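# Move the part from the cabinet rack to the bench

## Task

Lift the part off the rack inside the cabinet and set it down on the bench without moving any of the rack's rods out of place, then open the gripper so the part is no longer held.

## Robot and tools

Robot: two arms, left_arm and right_arm, each ending in a two-finger parallel gripper. Bases in the scene frame: left_arm at (+0.033, +0.302, 0) m with quat_wxyz (+0.998, 0, 0, +0.062); right_arm at (+0.037, -0.337, 0) m with quat_wxyz (+1.000, 0, 0, +0.021). Joint ranges in rad, base to gripper: waist -2.618 to 3.054, shoulder 0.000 to 3.142, elbow 0.000 to 3.142, wrist pitch -1.571 to 1.571, wrist yaw -1.571 to 1.571, wrist roll -2.094 to 2.094. Elbows stop slightly before full extension.

Frame: one scene frame for everything. Origin on the table surface midway between the arms, +x out across the table, +z up, left_arm on the +y side. The arm names do not match left or right in camera pictures. In the gripper's own frame the fingers point along +z and close along y. end_effector_position is the point between the finger pads, roughly 1 cm short of the fingertips.

Row format (used by execute_actions and move): 16 numbers, one list covering both arms, even when only one moves: x, y, z, qw, qx, qy, qz, opening for left_arm, then the same eight for right_arm. x, y, z are an absolute target for the gripper's end_effector_position in metres, scene frame; qw, qx, qy, qz an absolute target orientation, w first, scene frame. Opening ranges -1 (closed) to +1 (fully open, 0.094 m). To keep an orientation steady, repeat the exact same quaternion every row rather than copying the slightly drifted one from the last result. To keep an arm still, resend its full pose from the last result before it stopped, plus its intended opening.

execute_actions(actions): a list of up to 15 actions; each action is a table of up to 15 rows, one row per 1/30 s control step; a short table repeats its last row until 15 steps pass. An empty list just returns state and images. An action is rejected for both arms if any target lies over 0.6 m from that gripper's current position along any of the gripper's axes; if the first action fails this against the latest reported state, or any action is malformed, nothing runs. Each control step clips the command to within 70 mm and 16 degrees of the measured gripper pose, then damped inverse kinematics drives the joints, favouring position over orientation. After an action, the arm continues only up to its last clipped pose, so distant targets need further actions. Motions often finish a centimetre or more short, usually low.

move(target, speed, blocking): target is one 16-number row as above. Each gripper travels in a straight line to its pose; both paths finish together, lasting 0.5 to 10 s (cut off at 10 s). speed is the path's top speed in m/s, 0.002 to 0.5, default 0.25; rotation limited to twice that in rad/s. Paths ignore obstacles and the other arm; grippers lag, wander and can overshoot the speed, especially near full reach. Faster contact hits harder, and aiming farther past a contact presses harder. The opening is applied at the start. With blocking=false the result comes after 0.5 s while motion continues; until a result shows it has ended, new rows or moves are refused, so use wait or stop first. The result adds a move: line giving the ending (done, off_target, moving, held, fault) and limits (paced = the sent pose was clipped; held = a check blocked some steps, after which the arm may jump faster than speed), plus each gripper's distance from its pose. If only one arm is named, the other finished normally.

wait(seconds): 0 to 10; arms keep their last command; a running move continues and the wait ends early when it does. stop(): brakes the current move, needing some distance; fingers keep going. zoom_image(camera, region): region [x0, y0, x1, y1] in pixels of that camera's last full image, at most 504 by 504. Cameras: cam_head_left, cam_head_right, cam_high, cam_low, cam_left_wrist, cam_right_wrist, all 504x504. read_manual(section): only "licences"; moves nothing. finished_scene(scene): ends the scene by number after the robot holds its last command; the part must be resting on the bench and released at that point.

Result lines: the state line (left_arm: ... | right_arm: ...) lists each gripper's position and quat_wxyz; the printed position may be off, more so at long reach. Hand target lines show the pose each controller is currently chasing. A pose unreachable line means the clearance check altered or blocked that arm's command. HELD in step readings marks steps where part of that arm's row was held back. grip_measured is the finger opening on the command scale; Joint positions ends with the opening in metres. Each gripper's readings may be off by up to about 1 mm. To grip, command roughly 0.03 below grip_measured (less for a lighter hold); pads push about 50 to 62 N each, less on thin parts. Joint torques are total drive outputs with offsets and noise. FAULT lines report an arm stop. MOTOR HOT appears from 75 °C; at 90 °C the arm halts for 10 s; at 100 °C it goes limp and falls. Holding loads heats motors.

Avoid: knocking the rods out of the rack, dropping or slamming the part, pushing anything off the table, arms colliding or pressing on each other, and very hard pushes. Brief external tugs on a held part may happen, so grip firmly. The robot keeps its last command while you are composing a reply.

Each tool is called as name(argument=value, ...), one argument or row to a line, values as JSON.

## Session

execute_actions(
  actions=[],
)

Scene clock: 0.00 s.
left_arm: end_effector_position=(+0.1618, +0.4687, +0.2521) grip_measured=+1.000 end_effector_quat_wxyz=(+0.135, +0.257, +0.947, +0.136) | right_arm: end_effector_position=(+0.3281, +0.0454, +0.2382) grip_measured=+1.000 end_effector_quat_wxyz=(+0.213, -0.204, +0.722, +0.626)
Joint positions: left_arm=[ 0.956  1.138  1.418 -1.519  0.2    1.575  0.094] | right_arm=[ 0.584  1.69   1.015  0.475 -0.881  0.813  0.094]
Joint velocities: left_arm=[-0.012 -0.002  0.002 -0.051  0.007  0.007  0.   ] | right_arm=[-0.022 -0.012  0.017 -0.007  0.022  0.022  0.   ]
Joint torques (N m, as the arm reports them, + toward a larger angle): no reading
Hand target (left_arm): +0.164, +0.468, +0.258; +0.145, +0.257, +0.945, +0.144
Hand target (right_arm): +0.328, +0.045, +0.241; +0.214, -0.206, +0.721, +0.626

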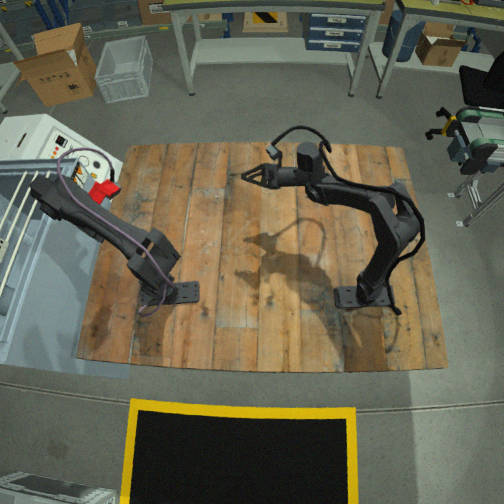

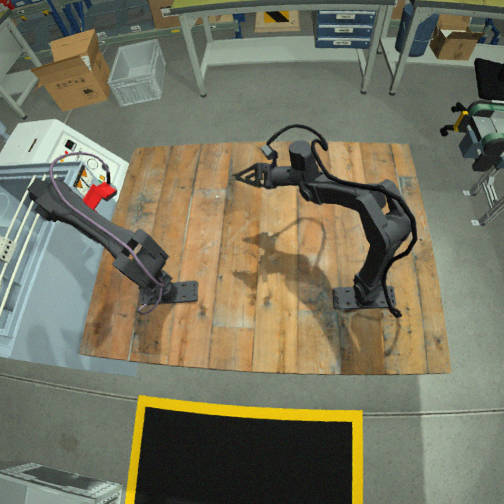

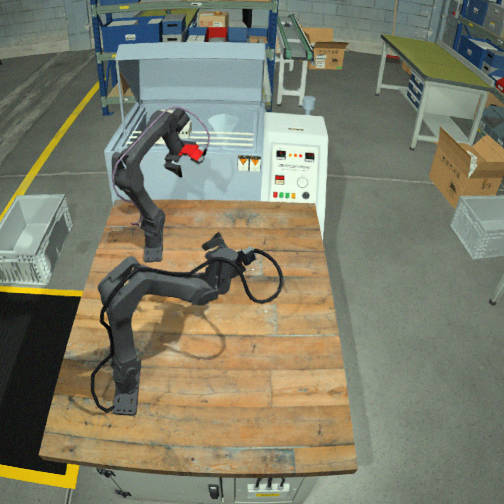

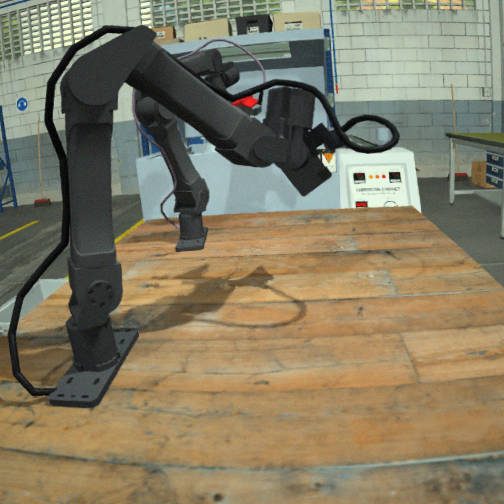

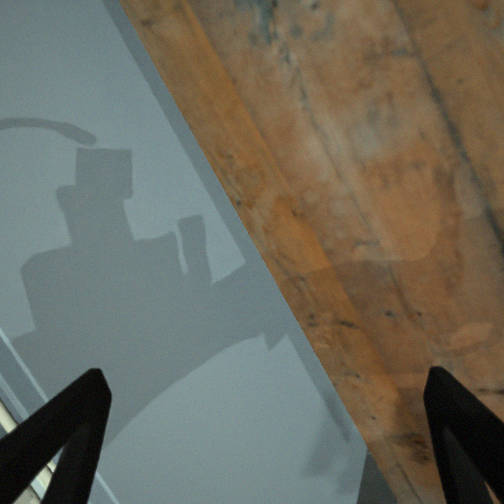

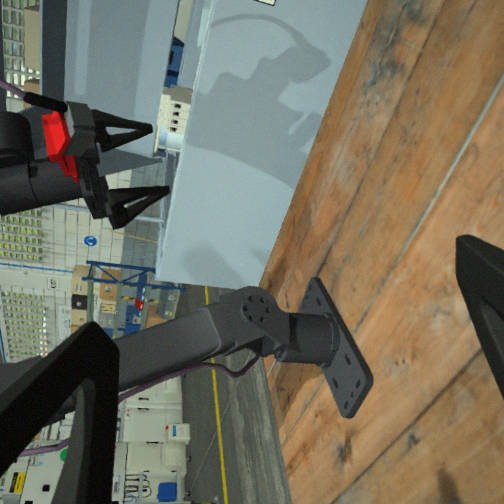

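zoom_image(
  camera="cam_high",
  region=[90, 30, 340, 230],
)

zoom_image(
  camera="cam_head_right",
  region=[0, 140, 140, 360],
)

Region (90, 30, 340, 230) of cam_high's 504x504 image, scaled by 2.016, with more detail than that image has; it fills the top 403 rows of this view, and the rest is white.

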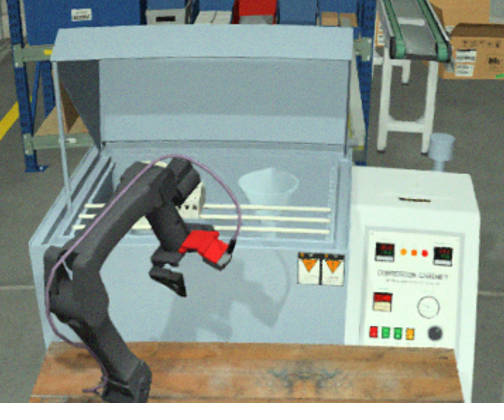

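Region (0, 140, 140, 360) of cam_head_right's 504x504 image, scaled by 2.291, with more detail than that image has; it fills the left 321 columns of this view, and the rest is white.

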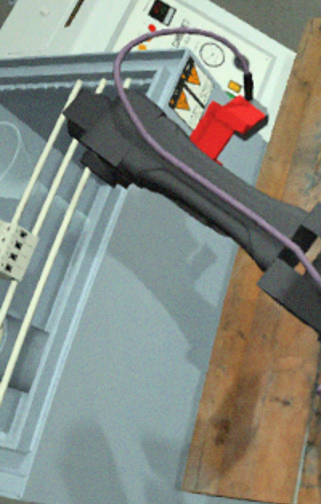

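move(
  target=[0.1,0.5,0.42,-0.242,0.664,-0.664,-0.242,1, 0.328,0.045,0.241,0.214,-0.206,0.721,0.626,1],
  speed=0.2,
)

Scene clock: 19.23 s.
left_arm: end_effector_position=(+0.1003, +0.5011, +0.4101) grip_measured=+1.000 end_effector_quat_wxyz=(+0.335, -0.620, +0.662, +0.254) | right_arm: end_effector_position=(+0.3281, +0.0455, +0.2383) grip_measured=+1.000 end_effector_quat_wxyz=(+0.213, -0.204, +0.722, +0.626)
Joint positions: left_arm=[ 0.844  1.108  1.917 -1.561 -0.325 -0.395  0.094] | right_arm=[ 0.584  1.69   1.015  0.476 -0.881  0.813  0.094]
Joint velocities: left_arm=[ 0.002  0.012  0.017 -0.007 -0.066  0.037  0.   ] | right_arm=[ 0.007  0.007 -0.017 -0.022 -0.081 -0.081  0.   ]
Joint torques (N m, as the arm reports them, + toward a larger angle): left_arm=[-0.84  0.72  7.72  1.63 -0.21 -0.07] | right_arm=[-0.15 -8.99  7.12  1.77 -0.17 -0.04]
Hand target (left_arm): +0.101, +0.502, +0.419; -0.345, +0.620, -0.656, -0.258
Hand target (right_arm): +0.328, +0.045, +0.241; +0.214, -0.206, +0.721, +0.626
Off the commanded pose (left_arm): 0.010 m, 12 deg.
Off the commanded pose (right_arm): 0.003 m, 0 deg.
joint sent to its limit (left arm) — the command would take joint 4 (wrist pitch) past its lower limit, so that joint was sent only as far as its limit.
move: off_target (left_arm)

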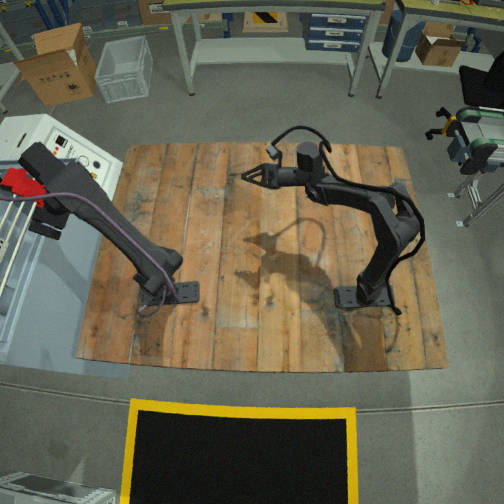

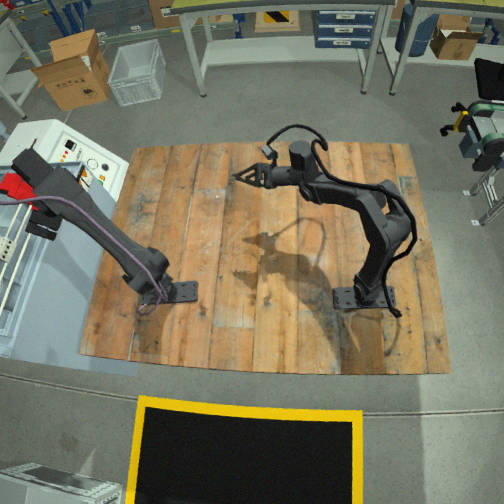

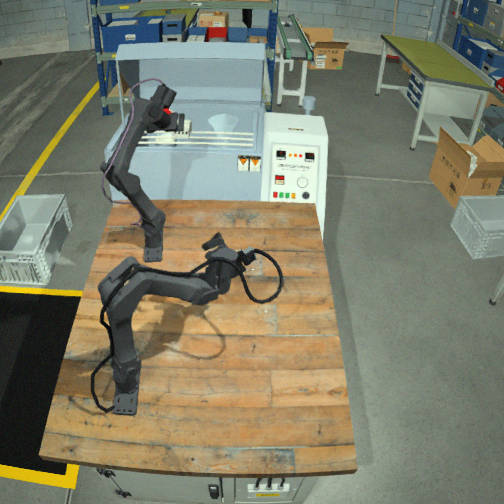

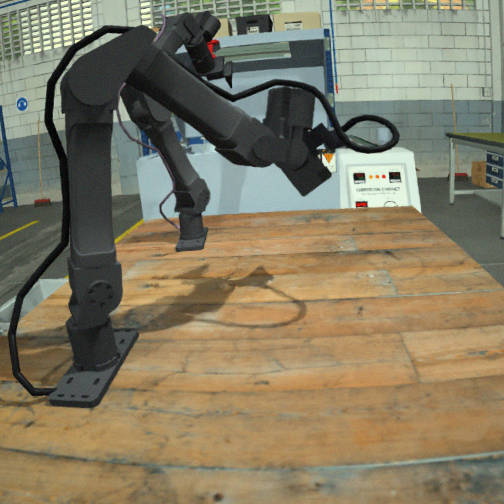

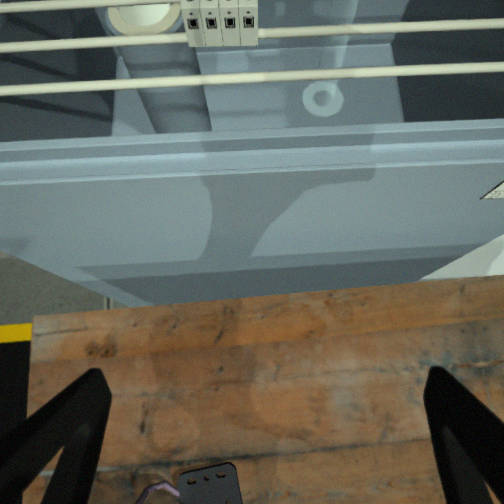

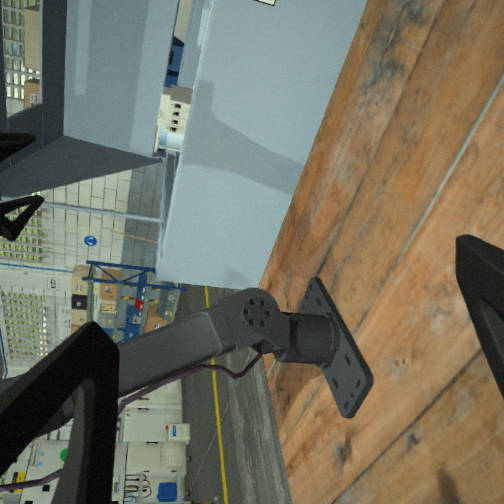

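move(
  target=[0.09,0.62,0.40,-0.242,0.664,-0.664,-0.242,1, 0.328,0.045,0.241,0.214,-0.206,0.721,0.626,1],
  speed=0.15,
)

Scene clock: 23.77 s.
left_arm: end_effector_position=(+0.0950, +0.6220, +0.3844) grip_measured=+1.000 end_effector_quat_wxyz=(+0.236, -0.664, +0.669, +0.236) | right_arm: end_effector_position=(+0.3281, +0.0455, +0.2383) grip_measured=+1.000 end_effector_quat_wxyz=(+0.213, -0.204, +0.722, +0.626)
Joint positions: left_arm=[ 1.157  1.553  2.203 -1.561 -0.179 -0.222  0.094] | right_arm=[ 0.584  1.69   1.015  0.476 -0.881  0.813  0.094]
Joint velocities: left_arm=[-0.007 -0.002 -0.012 -0.007  0.007 -0.037  0.   ] | right_arm=[ 0.007 -0.037  0.007  0.037 -0.066 -0.022  0.   ]
Joint torques (N m, as the arm reports them, + toward a larger angle): left_arm=[ 0.7  -4.55  9.03  1.44 -0.06  0.04] | right_arm=[-0.16 -8.98  7.11  1.77 -0.16 -0.04]
Hand target (left_arm): +0.091, +0.620, +0.400; -0.254, +0.661, -0.661, -0.248
Hand target (right_arm): +0.328, +0.045, +0.241; +0.214, -0.206, +0.721, +0.626
Off the commanded pose (left_arm): 0.017 m, 1 deg.
Off the commanded pose (right_arm): 0.003 m, 0 deg.
joint sent to its limit (left arm) — the command would take joint 4 (wrist pitch) past its lower limit, so that joint was sent only as far as its limit.
move: off_target (left_arm)

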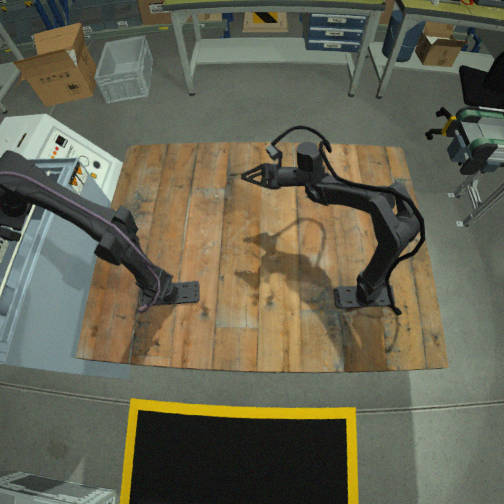

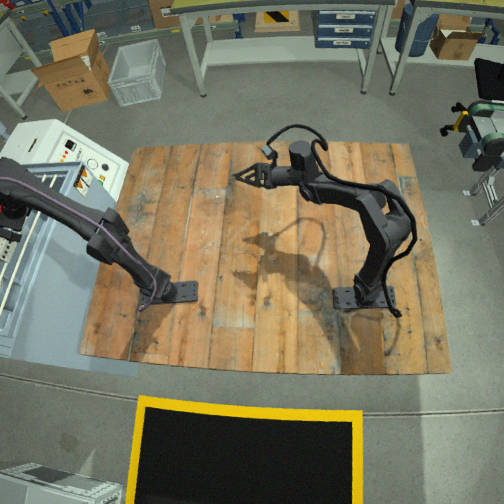

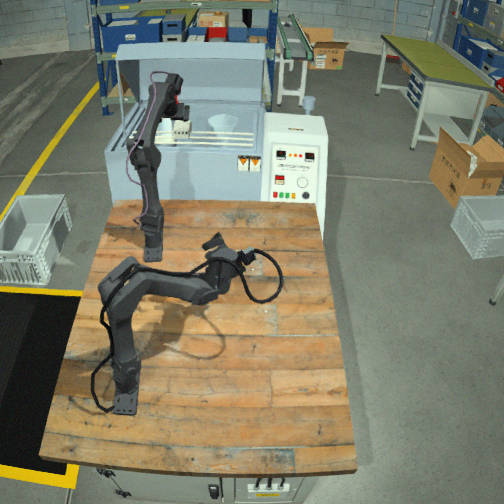

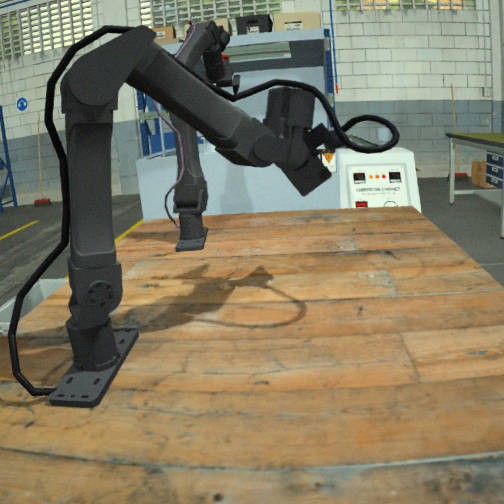

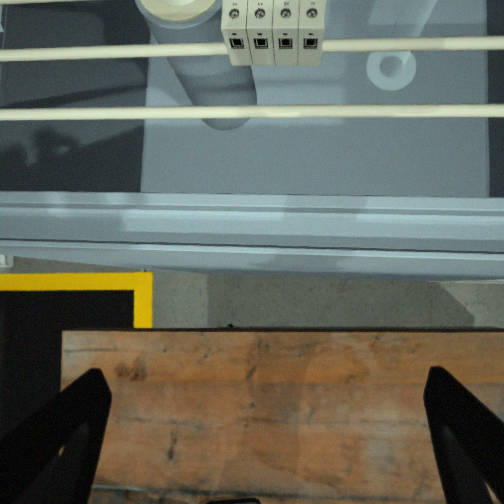

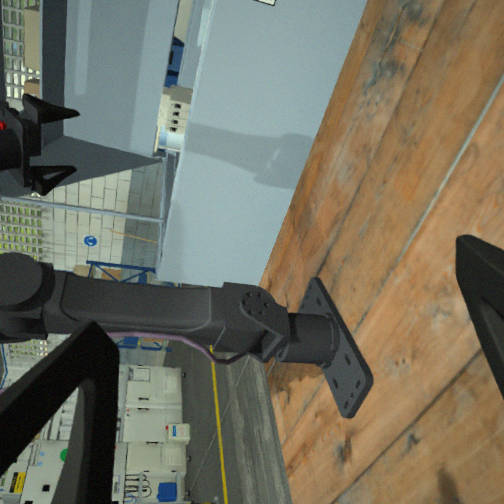

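move(
  target=[0.105,0.68,0.40,-0.380,0.596,-0.596,-0.380,1, 0.328,0.045,0.241,0.214,-0.206,0.721,0.626,1],
  speed=0.15,
)

Scene clock: 38.33 s.
left_arm: end_effector_position=(+0.1049, +0.6846, +0.3830) grip_measured=+1.000 end_effector_quat_wxyz=(+0.357, -0.605, +0.609, +0.367) | right_arm: end_effector_position=(+0.3281, +0.0455, +0.2383) grip_measured=+1.000 end_effector_quat_wxyz=(+0.213, -0.204, +0.722, +0.626)
Joint positions: left_arm=[ 1.13   1.337  1.625 -0.806 -0.287 -0.143  0.094] | right_arm=[ 0.584  1.69   1.015  0.476 -0.881  0.813  0.094]
Joint velocities: left_arm=[ 0.007  0.007 -0.002  0.066 -0.095  0.007  0.   ] | right_arm=[-0.012 -0.002 -0.007  0.007 -0.007 -0.066  0.   ]
Joint torques (N m, as the arm reports them, + toward a larger angle): left_arm=[-0.69 -6.3   5.87  2.25 -0.15  0.02] | right_arm=[-0.16 -8.98  7.11  1.77 -0.16 -0.04]
Hand target (left_arm): +0.105, +0.680, +0.399; -0.379, +0.595, -0.598, -0.381
Hand target (right_arm): +0.328, +0.045, +0.241; +0.214, -0.206, +0.721, +0.626
Off the commanded pose (left_arm): 0.018 m, 4 deg.
Off the commanded pose (right_arm): 0.003 m, 0 deg.
move: off_target (left_arm)

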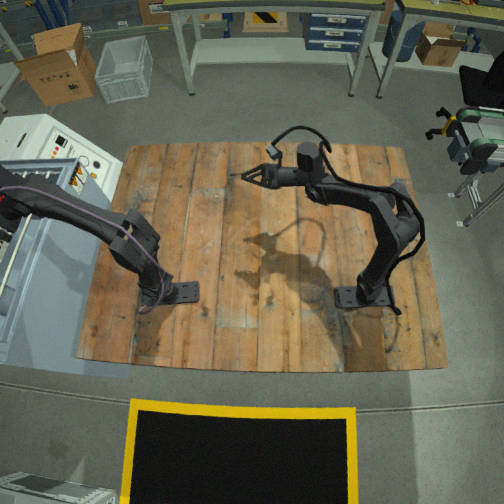

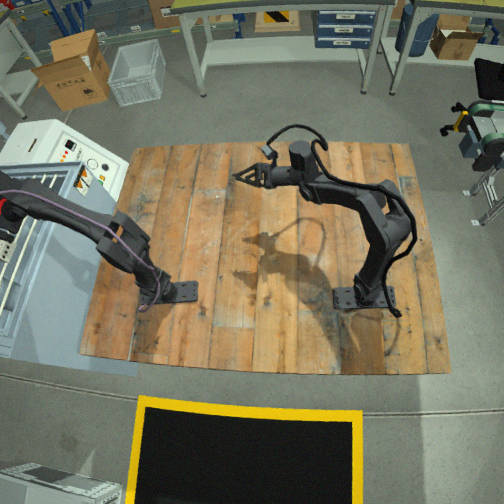

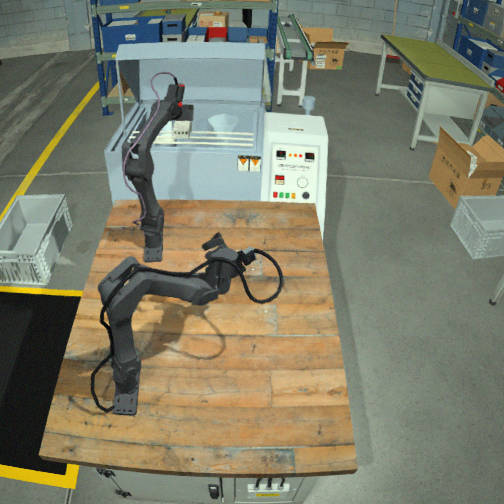

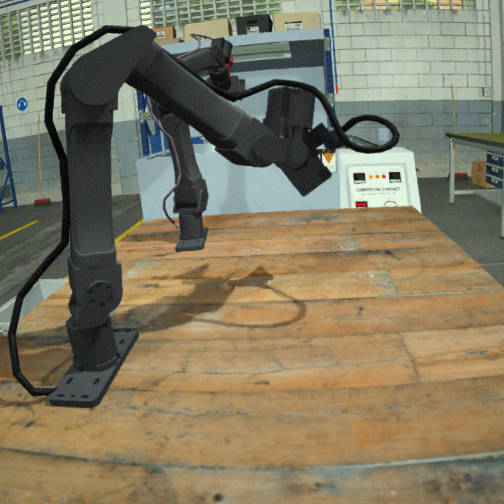

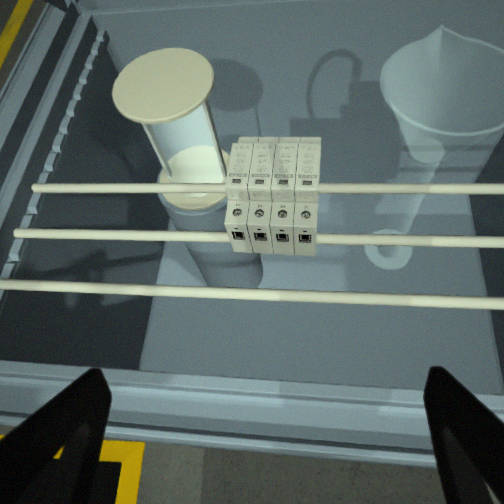

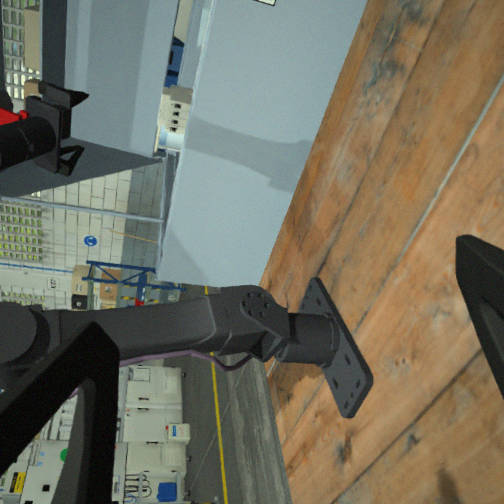

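move(
  target=[0.11,0.79,0.32,-0.271,0.653,-0.653,-0.271,1, 0.328,0.045,0.241,0.214,-0.206,0.721,0.626,1],
  speed=0.12,
)

Scene clock: 61.30 s.
left_arm: end_effector_position=(+0.1149, +0.7873, +0.3001) grip_measured=+1.000 end_effector_quat_wxyz=(+0.252, -0.654, +0.665, +0.258) | right_arm: end_effector_position=(+0.3281, +0.0455, +0.2383) grip_measured=+1.000 end_effector_quat_wxyz=(+0.213, -0.204, +0.722, +0.626)
Joint positions: left_arm=[ 1.224  1.896  2.134 -1.084 -0.151 -0.148  0.094] | right_arm=[ 0.584  1.69   1.015  0.476 -0.881  0.813  0.094]
Joint velocities: left_arm=[-0.012  0.017  0.007 -0.11  -0.022  0.066  0.   ] | right_arm=[ 0.002  0.012 -0.012 -0.007  0.007 -0.051  0.   ]
Joint torques (N m, as the arm reports them, + toward a larger angle): left_arm=[ 0.63 -8.72 10.69  1.6  -0.04 -0.08] | right_arm=[-0.16 -8.98  7.11  1.77 -0.16 -0.04]
Hand target (left_arm): +0.111, +0.789, +0.321; -0.272, +0.654, -0.652, -0.270
Hand target (right_arm): +0.328, +0.045, +0.241; +0.214, -0.206, +0.721, +0.626
Off the commanded pose (left_arm): 0.021 m, 3 deg.
Off the commanded pose (right_arm): 0.003 m, 0 deg.
move: off_target (left_arm)

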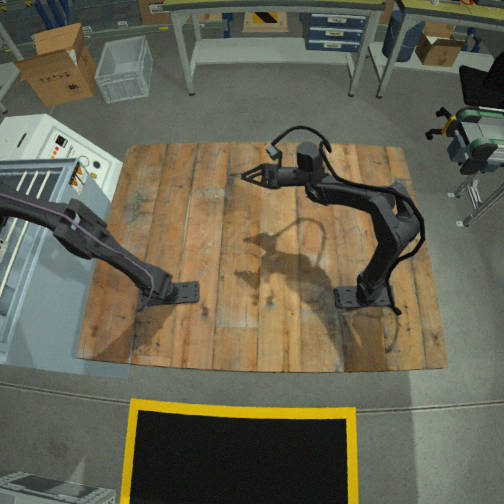

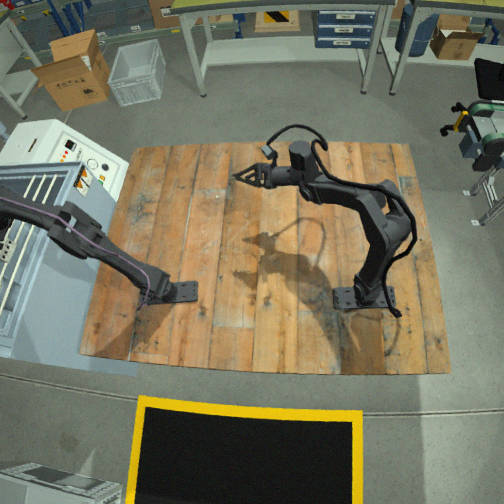

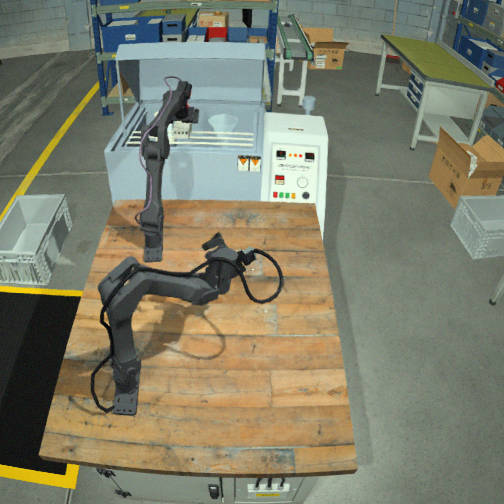

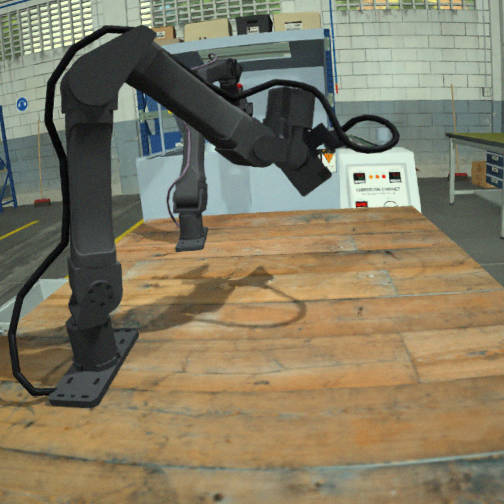

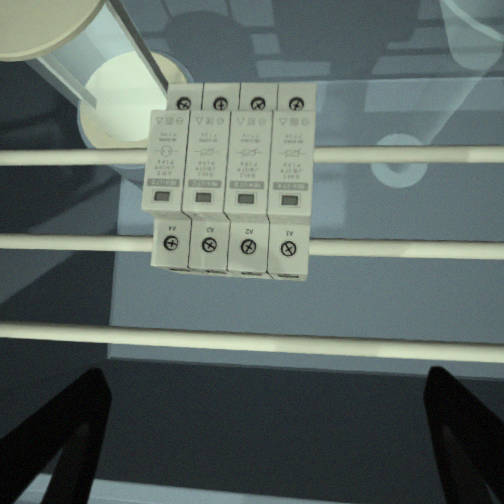

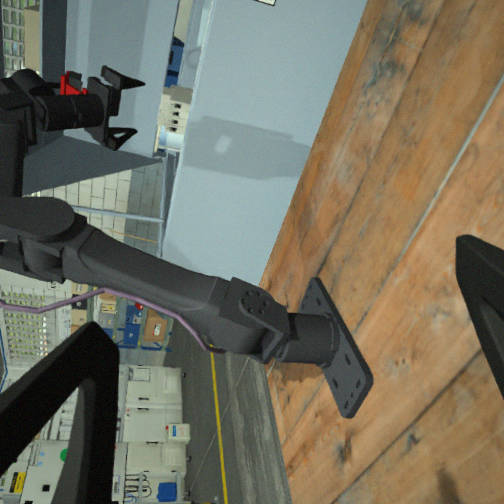

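zoom_image(
  camera="cam_left_wrist",
  region=[110, 60, 360, 310],
)

zoom_image(
  camera="cam_high",
  region=[130, 70, 250, 170],
)

zoom_image(
  camera="cam_right_wrist",
  region=[60, 40, 220, 200],
)

Region (110, 60, 360, 310) of cam_left_wrist's 504x504 image, scaled by 2.016, with more detail than that image has.

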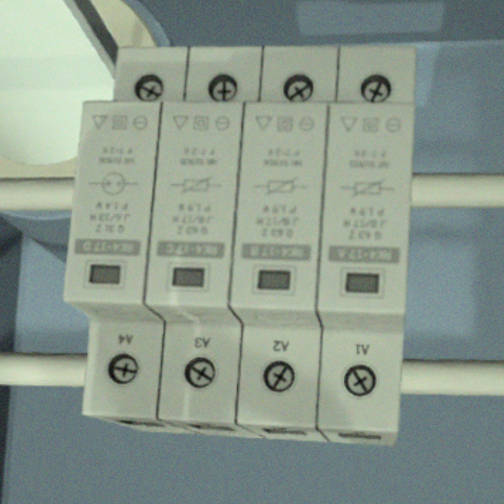

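Region (130, 70, 250, 170) of cam_high's 504x504 image, scaled by 4.200, with more detail than that image has.

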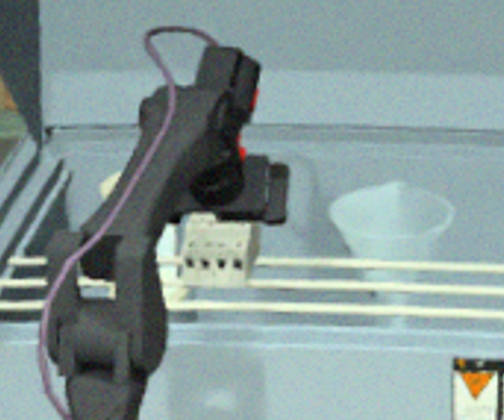

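Region (60, 40, 220, 200) of cam_right_wrist's 504x504 image, scaled by 3.150, with more detail than that image has.

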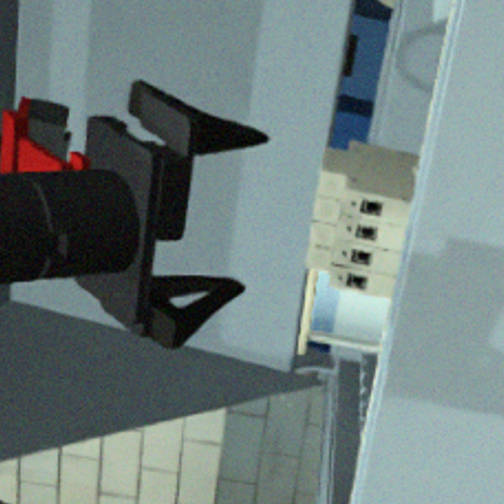

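move(
  target=[0.091,0.825,0.285,-0.2805,0.630,-0.676,-0.2615,1, 0.328,0.045,0.241,0.214,-0.206,0.721,0.626,1],
  speed=0.06,
)

Scene clock: 84.60 s.
left_arm: end_effector_position=(+0.0935, +0.8197, +0.2795) grip_measured=+1.000 end_effector_quat_wxyz=(+0.268, -0.634, +0.680, +0.251) | right_arm: end_effector_position=(+0.3281, +0.0455, +0.2383) grip_measured=+1.000 end_effector_quat_wxyz=(+0.213, -0.204, +0.722, +0.626)
Joint positions: left_arm=[ 1.314  1.957  2.115 -0.977 -0.045 -0.045  0.094] | right_arm=[ 0.584  1.69   1.015  0.476 -0.881  0.813  0.094]
Joint velocities: left_arm=[-0.017  0.002 -0.002  0.007  0.037 -0.037  0.   ] | right_arm=[-0.012 -0.002  0.017 -0.051  0.022 -0.022  0.   ]
Joint torques (N m, as the arm reports them, + toward a larger angle): left_arm=[ 0.48 -9.19  6.19  1.99  0.03  0.02] | right_arm=[-0.17 -8.99  7.11  1.77 -0.16 -0.04]
Hand target (left_arm): +0.092, +0.825, +0.285; -0.280, +0.629, -0.676, -0.262
Hand target (right_arm): +0.328, +0.045, +0.241; +0.214, -0.206, +0.721, +0.626
Off the commanded pose (left_arm): 0.008 m, 2 deg.
Off the commanded pose (right_arm): 0.003 m, 0 deg.
move: done

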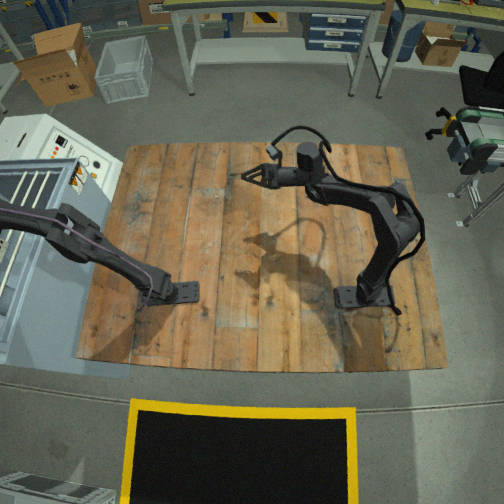

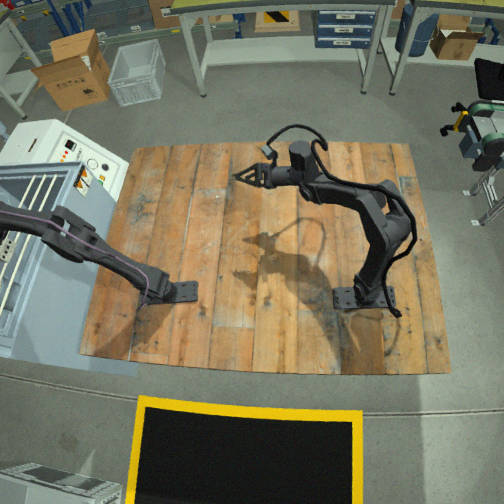

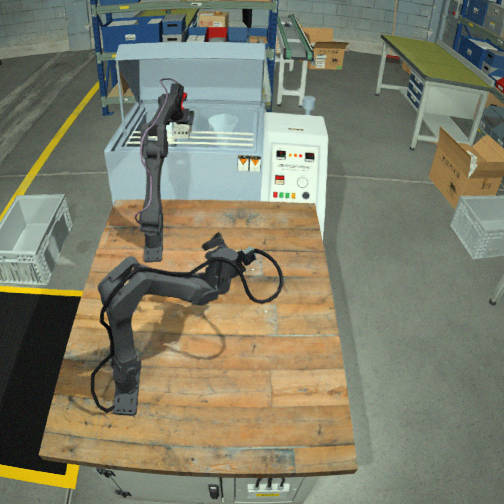

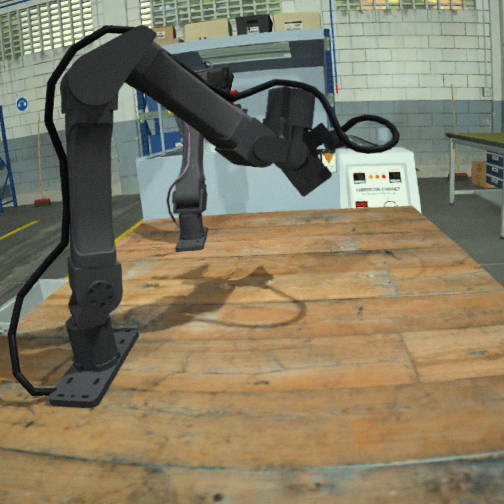

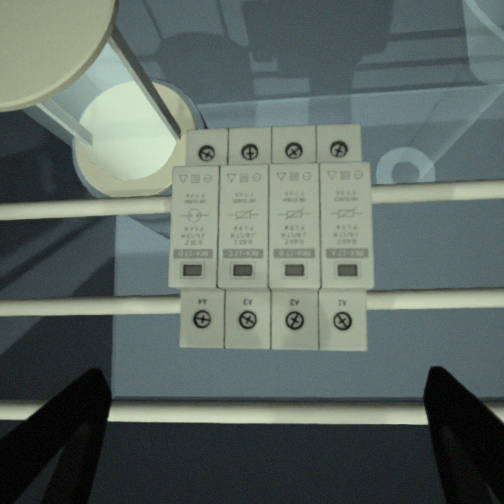

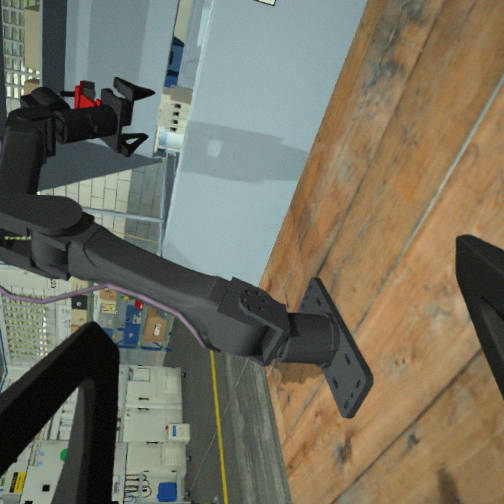

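move(
  target=[0.094,0.865,0.228,-0.2805,0.630,-0.676,-0.2615,1, 0.328,0.045,0.241,0.214,-0.206,0.721,0.626,1],
  speed=0.04,
)

Scene clock: 89.97 s.
left_arm: end_effector_position=(+0.0993, +0.8584, +0.2212) grip_measured=+1.000 end_effector_quat_wxyz=(+0.267, -0.633, +0.683, +0.249) | right_arm: end_effector_position=(+0.3281, +0.0455, +0.2383) grip_measured=+1.000 end_effector_quat_wxyz=(+0.213, -0.204, +0.722, +0.626)
Joint positions: left_arm=[ 1.314  2.065  2.034 -0.793 -0.042 -0.041  0.094] | right_arm=[ 0.584  1.69   1.015  0.476 -0.881  0.813  0.094]
Joint velocities: left_arm=[-0.012 -0.007  0.002  0.022  0.037  0.022  0.   ] | right_arm=[-0.007 -0.007  0.002 -0.081  0.022  0.051  0.   ]
Joint torques (N m, as the arm reports them, + toward a larger angle): left_arm=[  0.88 -10.34   6.65   1.95   0.04   0.07] | right_arm=[-0.16 -8.99  7.12  1.77 -0.16 -0.04]
Hand target (left_arm): +0.094, +0.864, +0.228; -0.280, +0.630, -0.676, -0.261
Hand target (right_arm): +0.328, +0.045, +0.241; +0.214, -0.206, +0.721, +0.626
Off the commanded pose (left_arm): 0.011 m, 2 deg.
Off the commanded pose (right_arm): 0.003 m, 0 deg.
move: off_target (left_arm)

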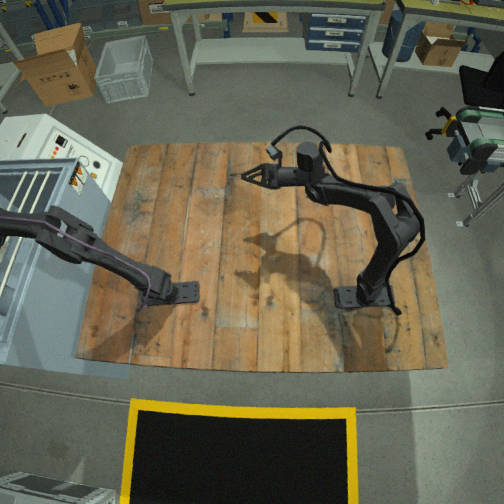

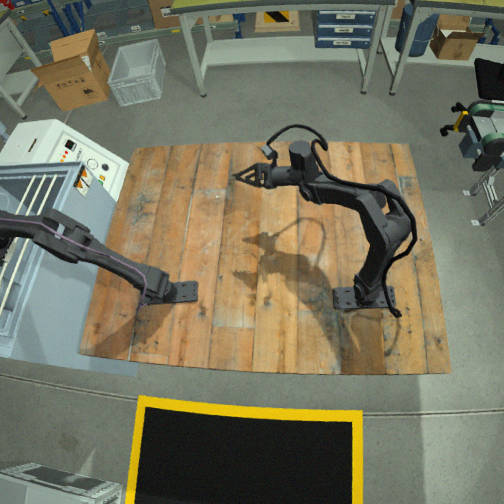

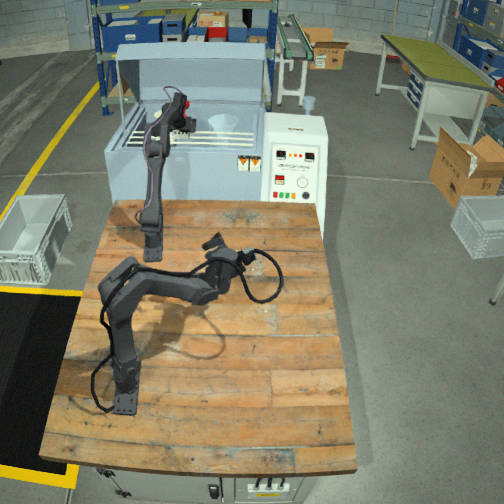

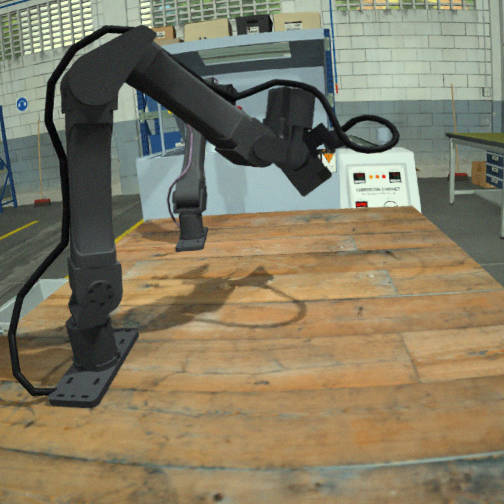

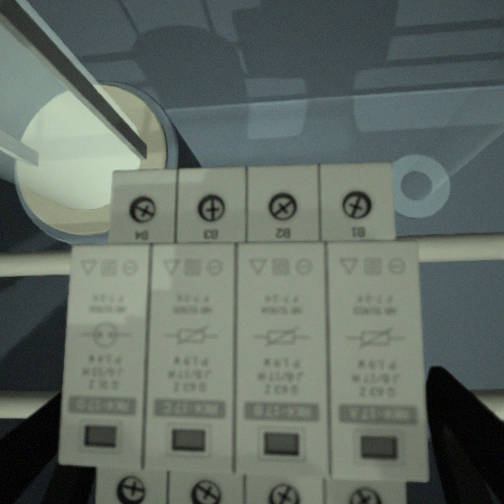

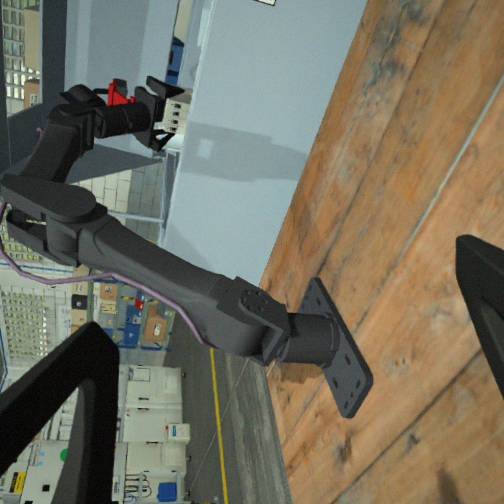

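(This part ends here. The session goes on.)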